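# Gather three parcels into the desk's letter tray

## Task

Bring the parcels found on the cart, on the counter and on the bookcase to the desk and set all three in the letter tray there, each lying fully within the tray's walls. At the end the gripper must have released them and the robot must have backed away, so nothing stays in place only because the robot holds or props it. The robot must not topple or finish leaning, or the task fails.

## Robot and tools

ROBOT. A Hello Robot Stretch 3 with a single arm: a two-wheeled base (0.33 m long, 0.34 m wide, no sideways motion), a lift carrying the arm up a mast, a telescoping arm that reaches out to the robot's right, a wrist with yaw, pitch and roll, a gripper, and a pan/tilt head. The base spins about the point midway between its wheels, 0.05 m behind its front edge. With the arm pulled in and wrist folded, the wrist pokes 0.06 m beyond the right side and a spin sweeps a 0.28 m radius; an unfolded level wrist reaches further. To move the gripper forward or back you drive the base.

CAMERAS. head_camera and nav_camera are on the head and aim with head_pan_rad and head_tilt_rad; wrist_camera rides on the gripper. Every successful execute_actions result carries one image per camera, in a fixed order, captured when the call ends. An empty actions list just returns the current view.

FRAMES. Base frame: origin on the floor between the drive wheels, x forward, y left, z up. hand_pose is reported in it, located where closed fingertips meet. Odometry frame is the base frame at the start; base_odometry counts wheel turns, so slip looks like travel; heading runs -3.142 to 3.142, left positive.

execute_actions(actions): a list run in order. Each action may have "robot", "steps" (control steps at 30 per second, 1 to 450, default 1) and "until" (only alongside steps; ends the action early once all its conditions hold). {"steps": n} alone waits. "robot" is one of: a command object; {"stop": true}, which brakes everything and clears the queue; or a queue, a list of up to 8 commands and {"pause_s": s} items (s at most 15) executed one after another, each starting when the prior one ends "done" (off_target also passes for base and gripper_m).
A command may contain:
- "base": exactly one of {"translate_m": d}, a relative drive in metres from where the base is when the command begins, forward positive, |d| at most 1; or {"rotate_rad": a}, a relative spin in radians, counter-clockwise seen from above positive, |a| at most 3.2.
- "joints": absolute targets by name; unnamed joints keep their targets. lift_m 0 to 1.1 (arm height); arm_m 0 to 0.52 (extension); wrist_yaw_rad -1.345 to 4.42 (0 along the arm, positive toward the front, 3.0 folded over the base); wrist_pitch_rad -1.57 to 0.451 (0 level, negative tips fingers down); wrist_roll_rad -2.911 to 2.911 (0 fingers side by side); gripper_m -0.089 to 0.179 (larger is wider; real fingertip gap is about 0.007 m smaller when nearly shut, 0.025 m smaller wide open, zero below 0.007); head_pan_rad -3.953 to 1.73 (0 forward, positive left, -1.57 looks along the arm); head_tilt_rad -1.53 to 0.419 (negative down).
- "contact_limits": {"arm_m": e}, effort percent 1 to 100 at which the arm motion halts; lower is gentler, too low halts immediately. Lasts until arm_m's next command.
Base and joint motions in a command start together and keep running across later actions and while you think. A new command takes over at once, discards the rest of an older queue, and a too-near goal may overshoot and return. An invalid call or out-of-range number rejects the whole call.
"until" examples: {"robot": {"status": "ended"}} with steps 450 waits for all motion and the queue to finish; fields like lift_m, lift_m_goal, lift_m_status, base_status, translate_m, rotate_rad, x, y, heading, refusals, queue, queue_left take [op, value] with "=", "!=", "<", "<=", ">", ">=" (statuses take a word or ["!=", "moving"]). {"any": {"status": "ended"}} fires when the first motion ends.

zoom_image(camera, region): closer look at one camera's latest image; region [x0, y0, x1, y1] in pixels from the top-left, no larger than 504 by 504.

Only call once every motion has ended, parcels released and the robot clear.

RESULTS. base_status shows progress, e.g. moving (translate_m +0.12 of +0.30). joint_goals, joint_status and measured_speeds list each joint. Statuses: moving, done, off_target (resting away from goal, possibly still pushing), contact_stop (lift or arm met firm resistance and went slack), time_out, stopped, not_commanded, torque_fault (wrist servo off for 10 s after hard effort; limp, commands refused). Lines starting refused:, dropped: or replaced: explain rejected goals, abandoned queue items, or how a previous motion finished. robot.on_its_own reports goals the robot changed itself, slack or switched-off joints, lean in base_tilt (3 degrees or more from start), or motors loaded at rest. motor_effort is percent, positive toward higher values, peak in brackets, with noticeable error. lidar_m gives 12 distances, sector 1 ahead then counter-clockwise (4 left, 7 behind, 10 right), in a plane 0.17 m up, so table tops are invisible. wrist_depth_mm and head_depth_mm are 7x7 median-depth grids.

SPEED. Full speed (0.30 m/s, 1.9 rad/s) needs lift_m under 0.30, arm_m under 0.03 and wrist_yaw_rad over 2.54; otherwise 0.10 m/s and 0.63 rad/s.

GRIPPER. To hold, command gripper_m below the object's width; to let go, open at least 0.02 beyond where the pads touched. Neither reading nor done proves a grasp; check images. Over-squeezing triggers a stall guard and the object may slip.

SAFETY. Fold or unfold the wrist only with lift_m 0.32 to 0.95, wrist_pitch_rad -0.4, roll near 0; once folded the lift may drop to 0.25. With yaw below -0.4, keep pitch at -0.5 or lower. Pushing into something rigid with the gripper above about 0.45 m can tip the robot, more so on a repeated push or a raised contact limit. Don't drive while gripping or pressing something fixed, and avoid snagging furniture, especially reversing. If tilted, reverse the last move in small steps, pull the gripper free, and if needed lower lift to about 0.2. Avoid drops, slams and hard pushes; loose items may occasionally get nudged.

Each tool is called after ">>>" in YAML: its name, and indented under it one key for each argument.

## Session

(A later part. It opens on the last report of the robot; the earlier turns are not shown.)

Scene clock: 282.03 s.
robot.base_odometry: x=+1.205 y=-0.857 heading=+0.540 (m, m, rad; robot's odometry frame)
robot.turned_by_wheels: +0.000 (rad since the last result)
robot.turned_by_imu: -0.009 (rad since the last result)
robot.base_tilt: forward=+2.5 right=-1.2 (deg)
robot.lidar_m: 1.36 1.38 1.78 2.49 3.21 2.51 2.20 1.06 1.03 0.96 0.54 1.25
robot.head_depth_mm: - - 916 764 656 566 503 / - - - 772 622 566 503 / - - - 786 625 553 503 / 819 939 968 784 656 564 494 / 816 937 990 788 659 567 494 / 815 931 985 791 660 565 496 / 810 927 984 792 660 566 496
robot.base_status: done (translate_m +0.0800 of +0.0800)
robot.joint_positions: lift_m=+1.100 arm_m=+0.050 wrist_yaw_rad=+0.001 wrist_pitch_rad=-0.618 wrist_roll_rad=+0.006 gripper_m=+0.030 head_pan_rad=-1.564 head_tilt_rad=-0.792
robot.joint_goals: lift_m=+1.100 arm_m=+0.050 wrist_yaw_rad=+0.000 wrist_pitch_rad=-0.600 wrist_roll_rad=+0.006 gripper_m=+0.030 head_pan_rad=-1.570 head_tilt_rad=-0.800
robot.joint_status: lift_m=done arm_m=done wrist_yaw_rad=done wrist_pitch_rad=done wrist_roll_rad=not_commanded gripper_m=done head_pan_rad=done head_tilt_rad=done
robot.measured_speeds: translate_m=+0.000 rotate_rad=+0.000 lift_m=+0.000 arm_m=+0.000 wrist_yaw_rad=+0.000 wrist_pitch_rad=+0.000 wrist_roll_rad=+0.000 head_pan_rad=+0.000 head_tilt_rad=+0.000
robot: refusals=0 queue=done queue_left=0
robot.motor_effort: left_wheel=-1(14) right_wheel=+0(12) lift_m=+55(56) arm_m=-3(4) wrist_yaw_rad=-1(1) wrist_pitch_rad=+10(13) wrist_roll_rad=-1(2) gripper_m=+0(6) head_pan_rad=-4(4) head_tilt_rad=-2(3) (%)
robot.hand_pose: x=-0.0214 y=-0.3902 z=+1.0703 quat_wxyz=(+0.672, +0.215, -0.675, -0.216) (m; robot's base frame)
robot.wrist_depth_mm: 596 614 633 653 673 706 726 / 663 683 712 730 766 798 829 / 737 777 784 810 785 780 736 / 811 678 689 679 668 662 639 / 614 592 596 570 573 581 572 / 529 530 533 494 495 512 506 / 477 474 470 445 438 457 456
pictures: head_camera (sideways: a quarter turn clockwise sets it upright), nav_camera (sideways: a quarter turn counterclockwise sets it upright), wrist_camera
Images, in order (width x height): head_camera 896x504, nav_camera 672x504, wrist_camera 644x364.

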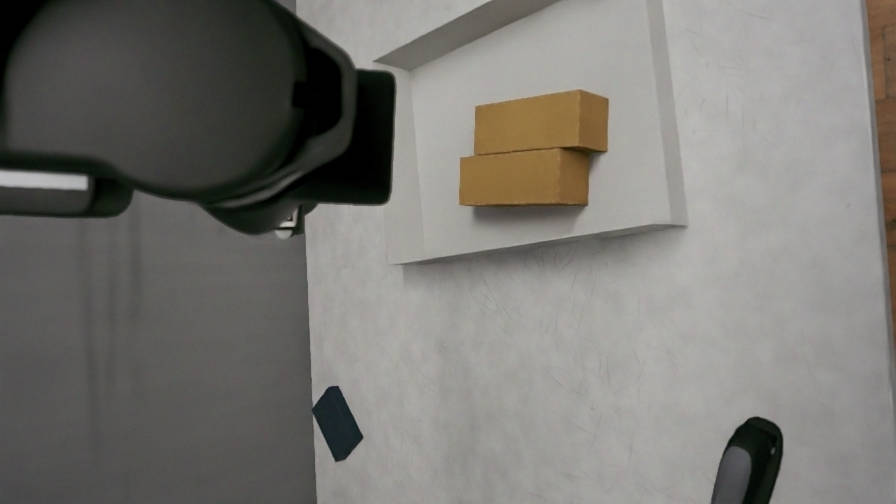

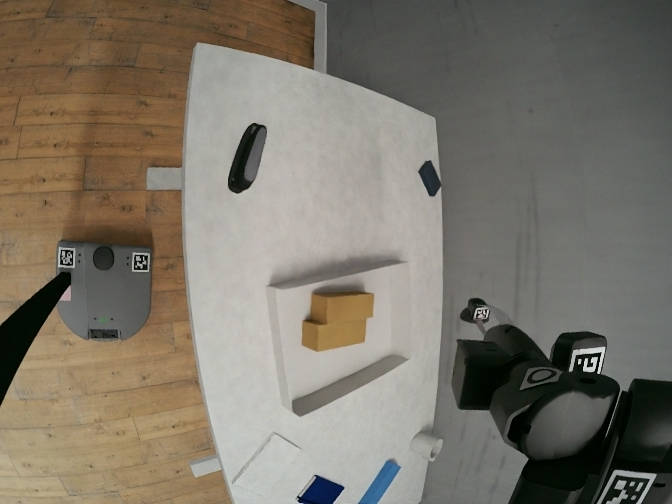

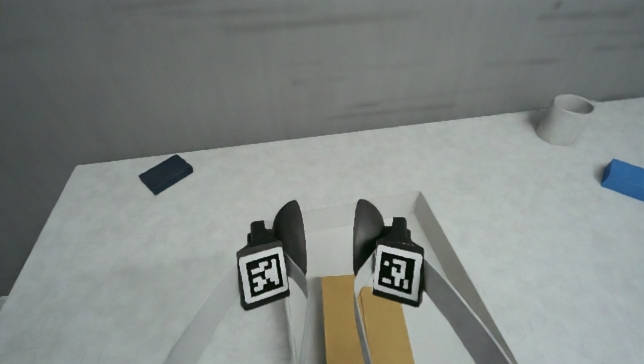

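>>> execute_actions:
  actions:
    - {"robot": [{"base": {"rotate_rad": 1.693}, "joints": {"arm_m": 0.0, "lift_m": 1.0, "wrist_pitch_rad": -0.4, "gripper_m": 0.13}}, {"base": {"translate_m": 1.0}}, {"base": {"translate_m": 1.0}}, {"base": {"translate_m": 0.72}}, {"base": {"rotate_rad": 1.447}, "joints": {"head_tilt_rad": -0.5}}], "steps": 450, "until": {"robot": {"status": "ended"}}}
    - {"steps": 450, "until": {"robot": {"status": "ended"}}}
    - {"steps": 450, "until": {"robot": {"status": "ended"}}}

Scene clock: 324.00 s.
robot.base_odometry: x=-0.467 y=+1.288 heading=-2.603 (m, m, rad; robot's odometry frame)
robot.turned_by_wheels: +3.140 (rad since the last result)
robot.turned_by_imu: +3.118 (rad since the last result)
robot.base_tilt: forward=+2.5 right=-1.0 (deg)
robot.lidar_m: 1.43 2.33 2.81 3.20 2.26 1.01 1.02 1.49 0.50 0.47 0.48 0.62
robot.head_depth_mm: 896 979 1060 797 - - - / 892 974 1062 794 - - - / 889 971 1059 814 - - - / 889 974 1058 792 582 641 735 / 890 972 1056 716 592 626 733 / 891 970 1057 790 579 628 731 / 890 970 1054 784 577 613 732
robot.base_status: done (rotate_rad +1.4469 of +1.4470)
robot.joint_positions: lift_m=+1.000 arm_m=+0.001 wrist_yaw_rad=+0.001 wrist_pitch_rad=-0.420 wrist_roll_rad=+0.006 gripper_m=+0.130 head_pan_rad=-1.564 head_tilt_rad=-0.507
robot.joint_goals: lift_m=+1.000 arm_m=+0.000 wrist_yaw_rad=+0.000 wrist_pitch_rad=-0.400 wrist_roll_rad=+0.006 gripper_m=+0.130 head_pan_rad=-1.570 head_tilt_rad=-0.500
robot.joint_status: lift_m=done arm_m=done wrist_yaw_rad=done wrist_pitch_rad=done wrist_roll_rad=not_commanded gripper_m=done head_pan_rad=done head_tilt_rad=done
robot.measured_speeds: translate_m=+0.000 rotate_rad=+0.000 lift_m=+0.000 arm_m=+0.000 wrist_yaw_rad=+0.000 wrist_pitch_rad=+0.000 wrist_roll_rad=+0.000 head_pan_rad=+0.000 head_tilt_rad=+0.000
robot: refusals=0 queue=done queue_left=0
robot.motor_effort: left_wheel=-3(10) right_wheel=+2(3) lift_m=+30(55) arm_m=-2(6) wrist_yaw_rad=-1(1) wrist_pitch_rad=+11(13) wrist_roll_rad=-2(2) gripper_m=-1(88) head_pan_rad=-4(4) head_tilt_rad=+2(16) (%)
robot.hand_pose: x=-0.0214 y=-0.3702 z=+1.0127 quat_wxyz=(+0.690, +0.147, -0.693, -0.148) (m; robot's base frame)
robot.wrist_depth_mm: 708 728 745 779 789 817 825 / 747 746 728 708 680 868 911 / 524 518 452 499 488 480 - / 403 396 390 385 378 373 410 / 326 329 318 315 310 319 317 / 288 - 303 345 363 - - / 350 372 388 403 424 453 -
pictures: head_camera (sideways: a quarter turn clockwise sets it upright), nav_camera (sideways: a quarter turn counterclockwise sets it upright), wrist_camera
Images, in order (width x height): head_camera 896x504, nav_camera 672x504, wrist_camera 644x364.

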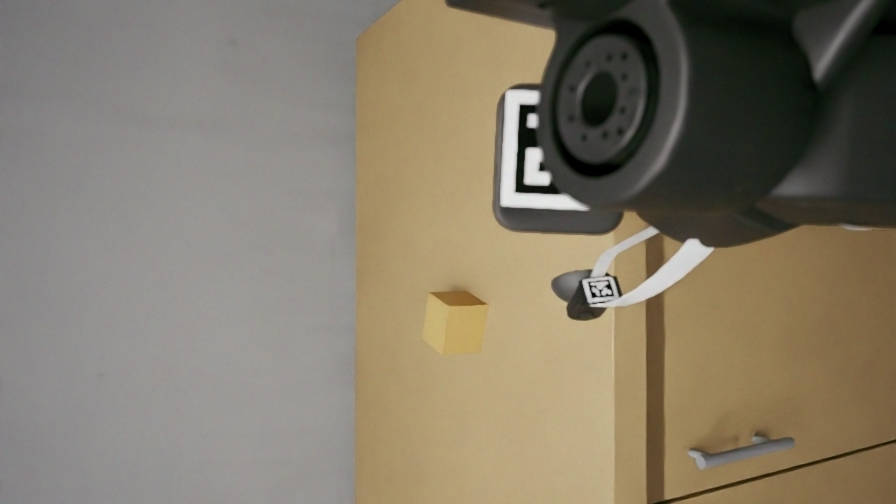

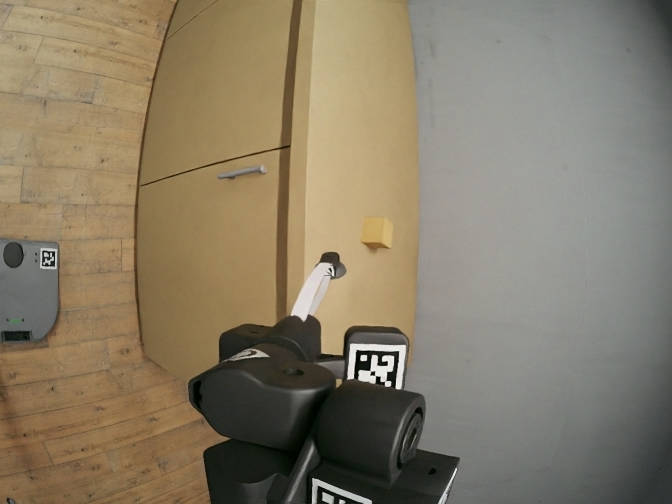

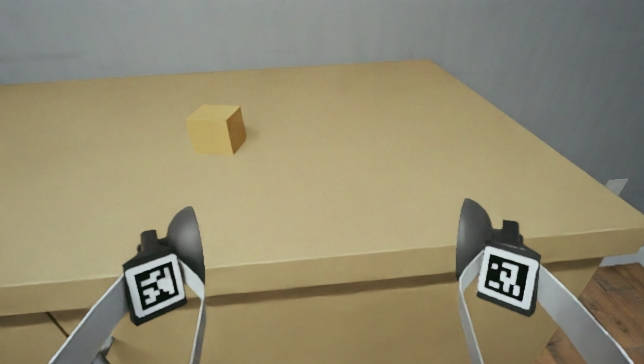

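>>> execute_actions:
  actions:
    - {"robot": [{"base": {"translate_m": 0.125}, "joints": {"lift_m": 0.93}}, {"joints": {"arm_m": 0.29}}], "steps": 300, "until": {"robot": {"status": "ended"}}}

Scene clock: 331.83 s.
robot.base_odometry: x=-0.575 y=+1.224 heading=-2.603 (m, m, rad; robot's odometry frame)
robot.turned_by_wheels: +0.000 (rad since the last result)
robot.turned_by_imu: +0.001 (rad since the last result)
robot.base_tilt: forward=+2.5 right=-1.1 (deg)
robot.lidar_m: 2.16 2.21 2.74 3.24 2.45 1.16 1.13 1.63 0.49 0.46 0.47 0.61
robot.head_depth_mm: 886 970 1055 - 562 618 724 / 886 968 1049 - 570 617 722 / 877 964 1050 - 561 616 719 / 885 965 1048 812 580 614 722 / 883 962 1043 788 580 600 721 / 881 964 1044 790 579 613 718 / 879 962 1045 785 578 610 714
robot.base_status: done (translate_m +0.1250 of +0.1250)
robot.joint_positions: lift_m=+0.930 arm_m=+0.290 wrist_yaw_rad=+0.001 wrist_pitch_rad=-0.419 wrist_roll_rad=+0.006 gripper_m=+0.130 head_pan_rad=-1.564 head_tilt_rad=-0.507
robot.joint_goals: lift_m=+0.930 arm_m=+0.290 wrist_yaw_rad=+0.000 wrist_pitch_rad=-0.400 wrist_roll_rad=+0.006 gripper_m=+0.130 head_pan_rad=-1.570 head_tilt_rad=-0.500
robot.joint_status: lift_m=done arm_m=done wrist_yaw_rad=done wrist_pitch_rad=done wrist_roll_rad=not_commanded gripper_m=done head_pan_rad=done head_tilt_rad=done
robot.measured_speeds: translate_m=+0.000 rotate_rad=+0.000 lift_m=+0.000 arm_m=+0.000 wrist_yaw_rad=+0.000 wrist_pitch_rad=+0.000 wrist_roll_rad=+0.000 head_pan_rad=+0.000 head_tilt_rad=+0.000
robot: refusals=0 queue=done queue_left=0
robot.motor_effort: left_wheel=-2(4) right_wheel=+1(3) lift_m=+30(30) arm_m=+2(0) wrist_yaw_rad=-1(1) wrist_pitch_rad=+10(10) wrist_roll_rad=-2(2) gripper_m=+0(0) head_pan_rad=-3(4) head_tilt_rad=+2(3) (%)
robot.hand_pose: x=-0.0214 y=-0.6589 z=+0.9428 quat_wxyz=(+0.690, +0.147, -0.693, -0.148) (m; robot's base frame)
robot.wrist_depth_mm: 453 467 478 491 504 518 531 / 486 492 489 480 462 454 447 / 357 351 342 338 331 326 320 / 271 269 253 175 257 254 250 / 221 223 152 147 210 216 205 / 185 - 170 160 177 - 175 / 163 158 157 156 154 152 151
pictures: head_camera (sideways: a quarter turn clockwise sets it upright), nav_camera (sideways: a quarter turn counterclockwise sets it upright), wrist_camera
Images, in order (width x height): head_camera 896x504, nav_camera 672x504, wrist_camera 644x364.

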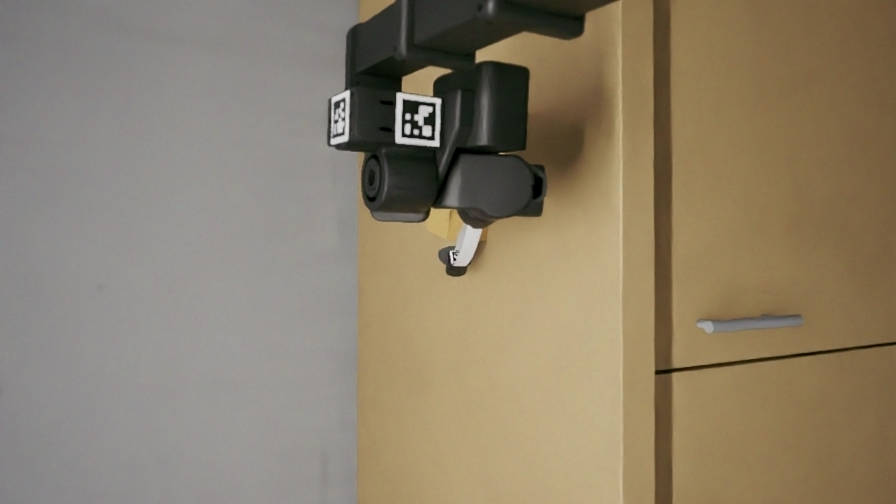

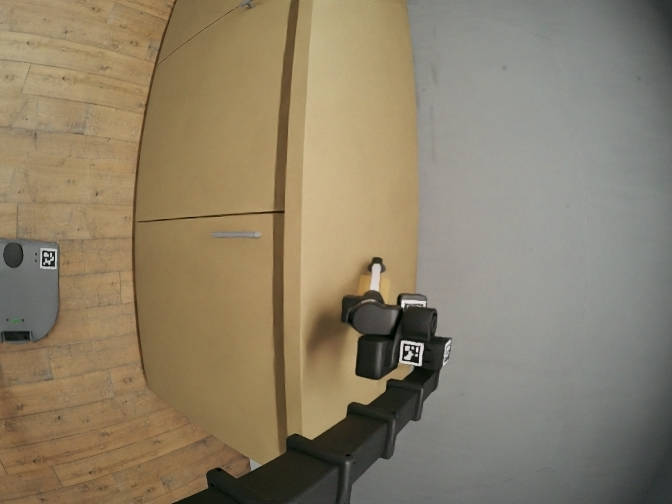

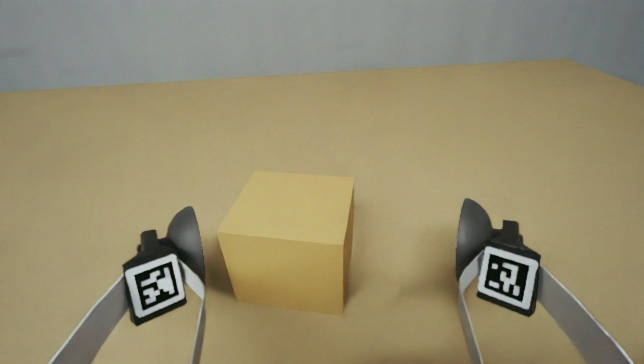

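>>> execute_actions:
  actions:
    - {"robot": [{"joints": {"gripper_m": 0.03}}, {"pause_s": 0.3}, {"joints": {"lift_m": 1.0}}, {"joints": {"arm_m": 0.0}}, {"base": {"rotate_rad": 1.69}}, {"base": {"translate_m": 1.0}}, {"base": {"translate_m": 1.0}}, {"base": {"translate_m": 0.722}}], "steps": 450, "until": {"robot": {"status": "ended"}}}
    - {"steps": 450, "until": {"robot": {"status": "ended"}}}
    - {"steps": 450, "until": {"robot": {"status": "ended"}}}
    - {"robot": [{"base": {"rotate_rad": 1.453}, "joints": {"head_tilt_rad": -0.8}}, {"joints": {"wrist_pitch_rad": -1.3, "arm_m": 0.27}}], "steps": 450, "until": {"robot": {"status": "ended"}}}

Scene clock: 381.77 s.
robot.base_odometry: x=+1.089 y=-0.930 heading=+0.540 (m, m, rad; robot's odometry frame)
robot.turned_by_wheels: +3.143 (rad since the last result)
robot.turned_by_imu: +3.121 (rad since the last result)
robot.base_tilt: forward=+2.6 right=-1.1 (deg)
robot.lidar_m: 1.43 1.46 1.95 3.16 3.25 2.14 2.31 1.01 1.02 0.97 0.59 1.31
robot.head_depth_mm: - 985 986 792 635 565 512 / - - 988 765 656 564 513 / 805 - - 604 620 565 504 / 826 947 987 767 640 566 504 / 829 950 987 769 660 567 504 / 829 950 988 791 661 567 504 / 829 952 991 792 662 566 506
robot.base_status: done (rotate_rad +1.4529 of +1.4530)
robot.joint_positions: lift_m=+1.000 arm_m=+0.270 wrist_yaw_rad=+0.001 wrist_pitch_rad=-1.301 wrist_roll_rad=+0.006 gripper_m=+0.031 head_pan_rad=-1.564 head_tilt_rad=-0.790
robot.joint_goals: lift_m=+1.000 arm_m=+0.270 wrist_yaw_rad=+0.000 wrist_pitch_rad=-1.300 wrist_roll_rad=+0.006 gripper_m=+0.030 head_pan_rad=-1.570 head_tilt_rad=-0.800
robot.joint_status: lift_m=done arm_m=done wrist_yaw_rad=done wrist_pitch_rad=done wrist_roll_rad=not_commanded gripper_m=done head_pan_rad=done head_tilt_rad=done
robot.measured_speeds: translate_m=+0.000 rotate_rad=+0.000 lift_m=+0.000 arm_m=+0.000 wrist_yaw_rad=+0.000 wrist_pitch_rad=+0.000 wrist_roll_rad=+0.000 head_pan_rad=+0.000 head_tilt_rad=+0.000
robot: refusals=0 queue=done queue_left=0
robot.motor_effort: left_wheel=-3(11) right_wheel=+1(4) lift_m=+56(61) arm_m=+3(2) wrist_yaw_rad=-1(1) wrist_pitch_rad=+1(11) wrist_roll_rad=-2(1) gripper_m=-12(91) head_pan_rad=-4(4) head_tilt_rad=-3(18) (%)
robot.hand_pose: x=-0.0216 y=-0.4596 z=+0.8849 quat_wxyz=(+0.561, +0.427, -0.564, -0.430) (m; robot's base frame)
robot.wrist_depth_mm: 347 347 307 321 339 341 340 / 346 342 335 337 335 336 335 / 341 338 331 331 332 329 331 / 332 332 327 173 329 324 327 / 331 328 326 151 154 321 323 / 326 324 - 167 317 307 320 / 320 322 318 317 317 306 315
pictures: head_camera (sideways: a quarter turn clockwise sets it upright), nav_camera (sideways: a quarter turn counterclockwise sets it upright), wrist_camera
Images, in order (width x height): head_camera 896x504, nav_camera 672x504, wrist_camera 644x364.

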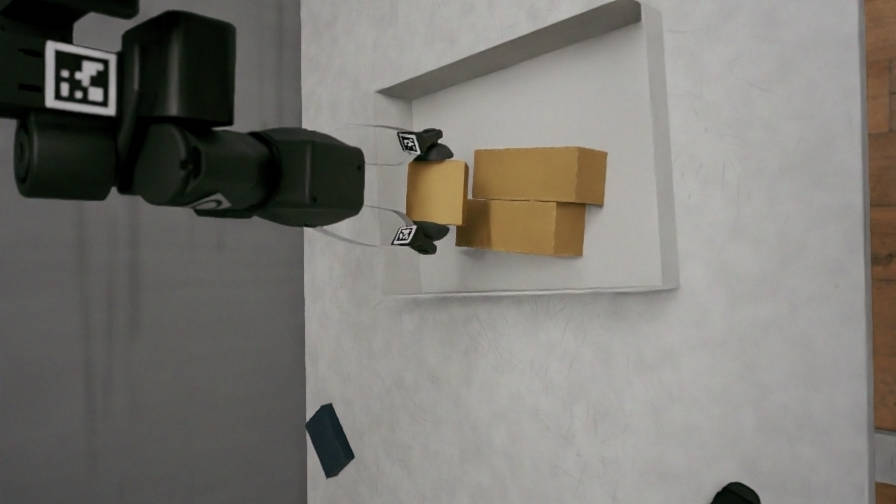

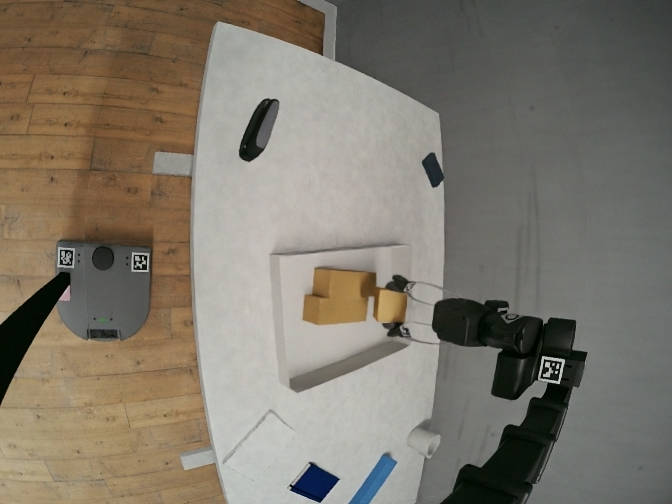

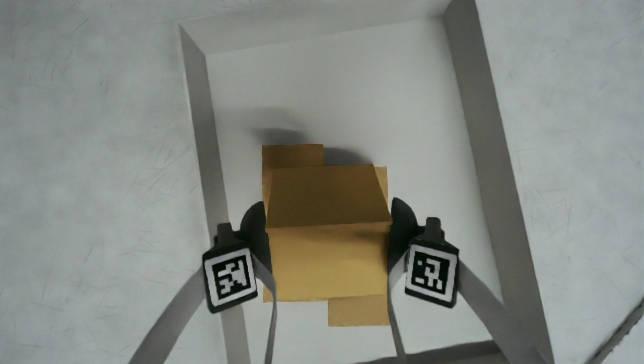

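>>> execute_actions:
  actions:
    - {"robot": [{"joints": {"arm_m": 0.37}}, {"joints": {"lift_m": 0.875}}, {"joints": {"gripper_m": 0.09}}, {"pause_s": 0.3}, {"joints": {"lift_m": 1.05}}, {"joints": {"arm_m": 0.0}}], "steps": 450, "until": {"robot": {"status": "ended"}}}

Scene clock: 389.10 s.
robot.base_odometry: x=+1.089 y=-0.930 heading=+0.540 (m, m, rad; robot's odometry frame)
robot.turned_by_wheels: +0.000 (rad since the last result)
robot.turned_by_imu: +0.000 (rad since the last result)
robot.base_tilt: forward=+2.5 right=-1.2 (deg)
robot.lidar_m: 1.42 1.46 1.95 3.15 3.24 2.14 2.31 1.01 1.03 0.97 0.59 1.31
robot.head_depth_mm: 824 908 - 756 629 564 512 / 825 - 952 764 657 564 513 / 829 913 - 717 621 564 503 / 829 946 986 788 634 567 504 / 831 949 982 769 660 567 504 / 831 951 988 791 662 567 505 / 831 953 991 794 660 567 505
robot.base_status: done (rotate_rad +1.4530 of +1.4530)
robot.joint_positions: lift_m=+0.880 arm_m=+0.370 wrist_yaw_rad=+0.001 wrist_pitch_rad=-1.287 wrist_roll_rad=+0.006 gripper_m=+0.031 head_pan_rad=-1.564 head_tilt_rad=-0.790
robot.joint_goals: lift_m=+0.880 arm_m=+0.370 wrist_yaw_rad=+0.000 wrist_pitch_rad=-1.300 wrist_roll_rad=+0.006 gripper_m=+0.030 head_pan_rad=-1.570 head_tilt_rad=-0.800
robot.joint_status: lift_m=contact_stop arm_m=done wrist_yaw_rad=done wrist_pitch_rad=done wrist_roll_rad=not_commanded gripper_m=done head_pan_rad=done head_tilt_rad=done
robot.measured_speeds: translate_m=+0.000 rotate_rad=+0.000 lift_m=-0.004 arm_m=+0.000 wrist_yaw_rad=+0.000 wrist_pitch_rad=+0.048 wrist_roll_rad=+0.000 head_pan_rad=+0.000 head_tilt_rad=+0.000
robot: refusals=0 queue=dropped queue_left=0
robot.on_its_own: lift_m is slack since a contact_stop, until your next command for it (your +0.875 is given up)
robot.motor_effort: left_wheel=-1(3) right_wheel=+0(0) lift_m=+39(57) arm_m=+3(2) wrist_yaw_rad=-1(1) wrist_pitch_rad=-9(9) wrist_roll_rad=-1(1) gripper_m=-12(11) head_pan_rad=-4(4) head_tilt_rad=-3(3) (%)
robot.hand_pose: x=-0.0216 y=-0.5632 z=+0.7663 quat_wxyz=(+0.564, +0.423, -0.567, -0.426) (m; robot's base frame)
robot.wrist_depth_mm: 225 224 224 224 223 178 178 / 222 179 175 185 210 215 174 / 217 193 215 214 213 213 171 / 215 198 211 171 209 209 170 / 211 189 208 145 149 206 175 / 208 178 - 157 202 204 182 / 206 160 163 153 193 200 188
pictures: head_camera (sideways: a quarter turn clockwise sets it upright), nav_camera (sideways: a quarter turn counterclockwise sets it upright), wrist_camera
dropped: robot: command 1 of its queue: lift_m: contact_stop
Images, in order (width x height): head_camera 896x504, nav_camera 672x504, wrist_camera 644x364.

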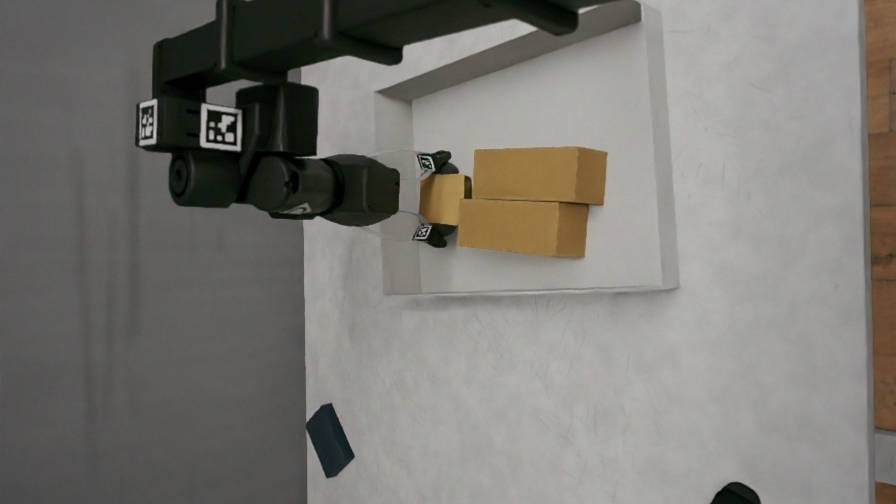

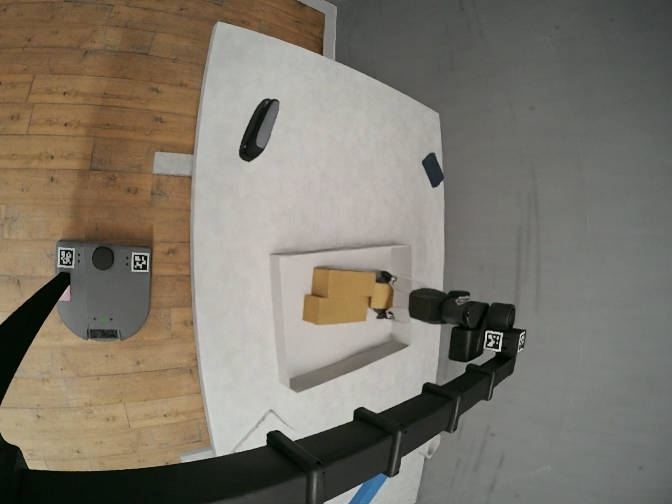

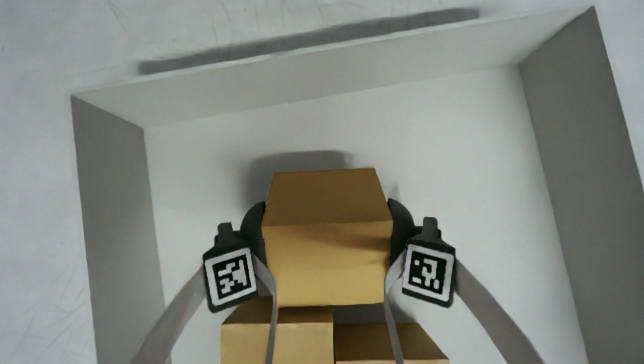

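>>> execute_actions:
  actions:
    - {"robot": [{"joints": {"lift_m": 0.885}}, {"joints": {"gripper_m": 0.09}}, {"pause_s": 0.3}, {"joints": {"lift_m": 1.05}}, {"joints": {"arm_m": 0.0}}], "steps": 450, "until": {"robot": {"status": "ended"}}}

Scene clock: 403.07 s.
robot.base_odometry: x=+1.089 y=-0.930 heading=+0.540 (m, m, rad; robot's odometry frame)
robot.turned_by_wheels: +0.000 (rad since the last result)
robot.turned_by_imu: +0.000 (rad since the last result)
robot.base_tilt: forward=+2.6 right=-1.2 (deg)
robot.lidar_m: 1.43 1.46 1.95 3.16 3.25 2.13 2.30 1.01 1.03 0.97 0.59 1.31
robot.head_depth_mm: - - - - - 553 513 / 790 - - - - - 504 / 811 939 988 - - - 504 / 827 948 985 787 641 543 503 / 827 952 989 771 660 555 504 / 828 954 993 792 662 567 504 / 830 955 992 792 660 567 504
robot.base_status: done (rotate_rad +1.4530 of +1.4530)
robot.joint_positions: lift_m=+1.050 arm_m=+0.001 wrist_yaw_rad=+0.001 wrist_pitch_rad=-1.301 wrist_roll_rad=+0.006 gripper_m=+0.090 head_pan_rad=-1.564 head_tilt_rad=-0.790
robot.joint_goals: lift_m=+1.050 arm_m=+0.000 wrist_yaw_rad=+0.000 wrist_pitch_rad=-1.300 wrist_roll_rad=+0.006 gripper_m=+0.090 head_pan_rad=-1.570 head_tilt_rad=-0.800
robot.joint_status: lift_m=done arm_m=done wrist_yaw_rad=done wrist_pitch_rad=done wrist_roll_rad=not_commanded gripper_m=done head_pan_rad=done head_tilt_rad=done
robot.measured_speeds: translate_m=+0.000 rotate_rad=+0.000 lift_m=+0.000 arm_m=+0.000 wrist_yaw_rad=+0.000 wrist_pitch_rad=+0.000 wrist_roll_rad=+0.000 head_pan_rad=+0.000 head_tilt_rad=+0.000
robot: refusals=0 queue=done queue_left=0
robot.motor_effort: left_wheel=-2(2) right_wheel=+0(0) lift_m=+55(58) arm_m=-3(4) wrist_yaw_rad=-1(1) wrist_pitch_rad=+1(8) wrist_roll_rad=-2(1) gripper_m=-1(85) head_pan_rad=-4(3) head_tilt_rad=-4(3) (%)
robot.hand_pose: x=-0.0216 y=-0.1909 z=+0.9349 quat_wxyz=(+0.561, +0.427, -0.564, -0.430) (m; robot's base frame)
robot.wrist_depth_mm: 402 399 397 342 392 392 392 / 397 393 392 386 391 387 381 / 392 390 389 383 381 382 377 / 344 385 380 379 382 378 378 / 380 378 379 379 374 - - / - - - - - - - / - - - - - - -
pictures: head_camera (sideways: a quarter turn clockwise sets it upright), nav_camera (sideways: a quarter turn counterclockwise sets it upright), wrist_camera
Images, in order (width x height): head_camera 896x504, nav_camera 672x504, wrist_camera 644x364.

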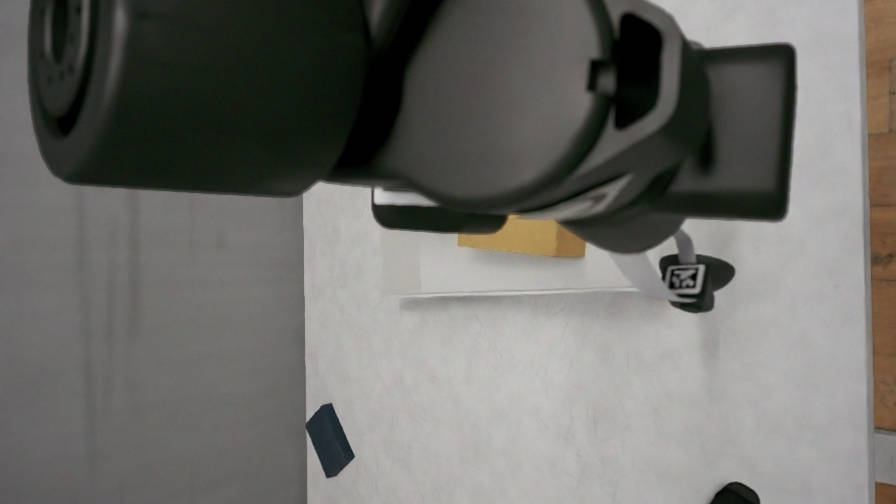

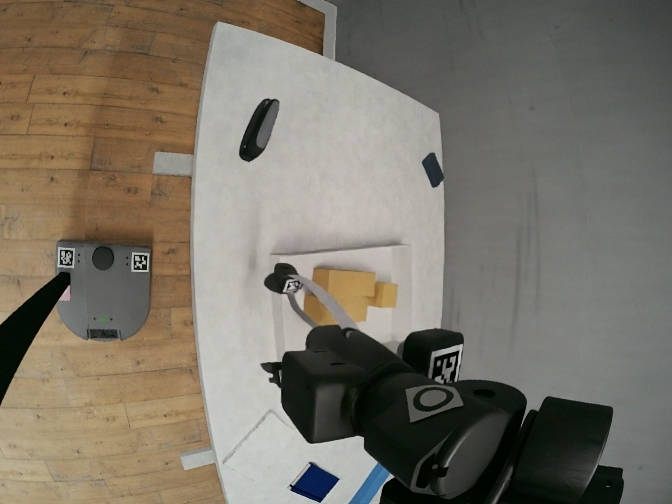

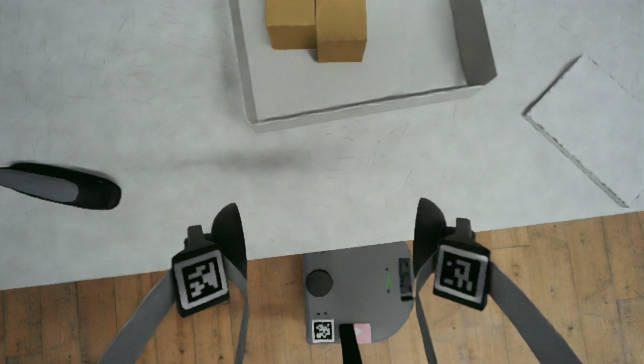

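>>> finished_scene:
  scene: 2

The scene is finished: the task was done.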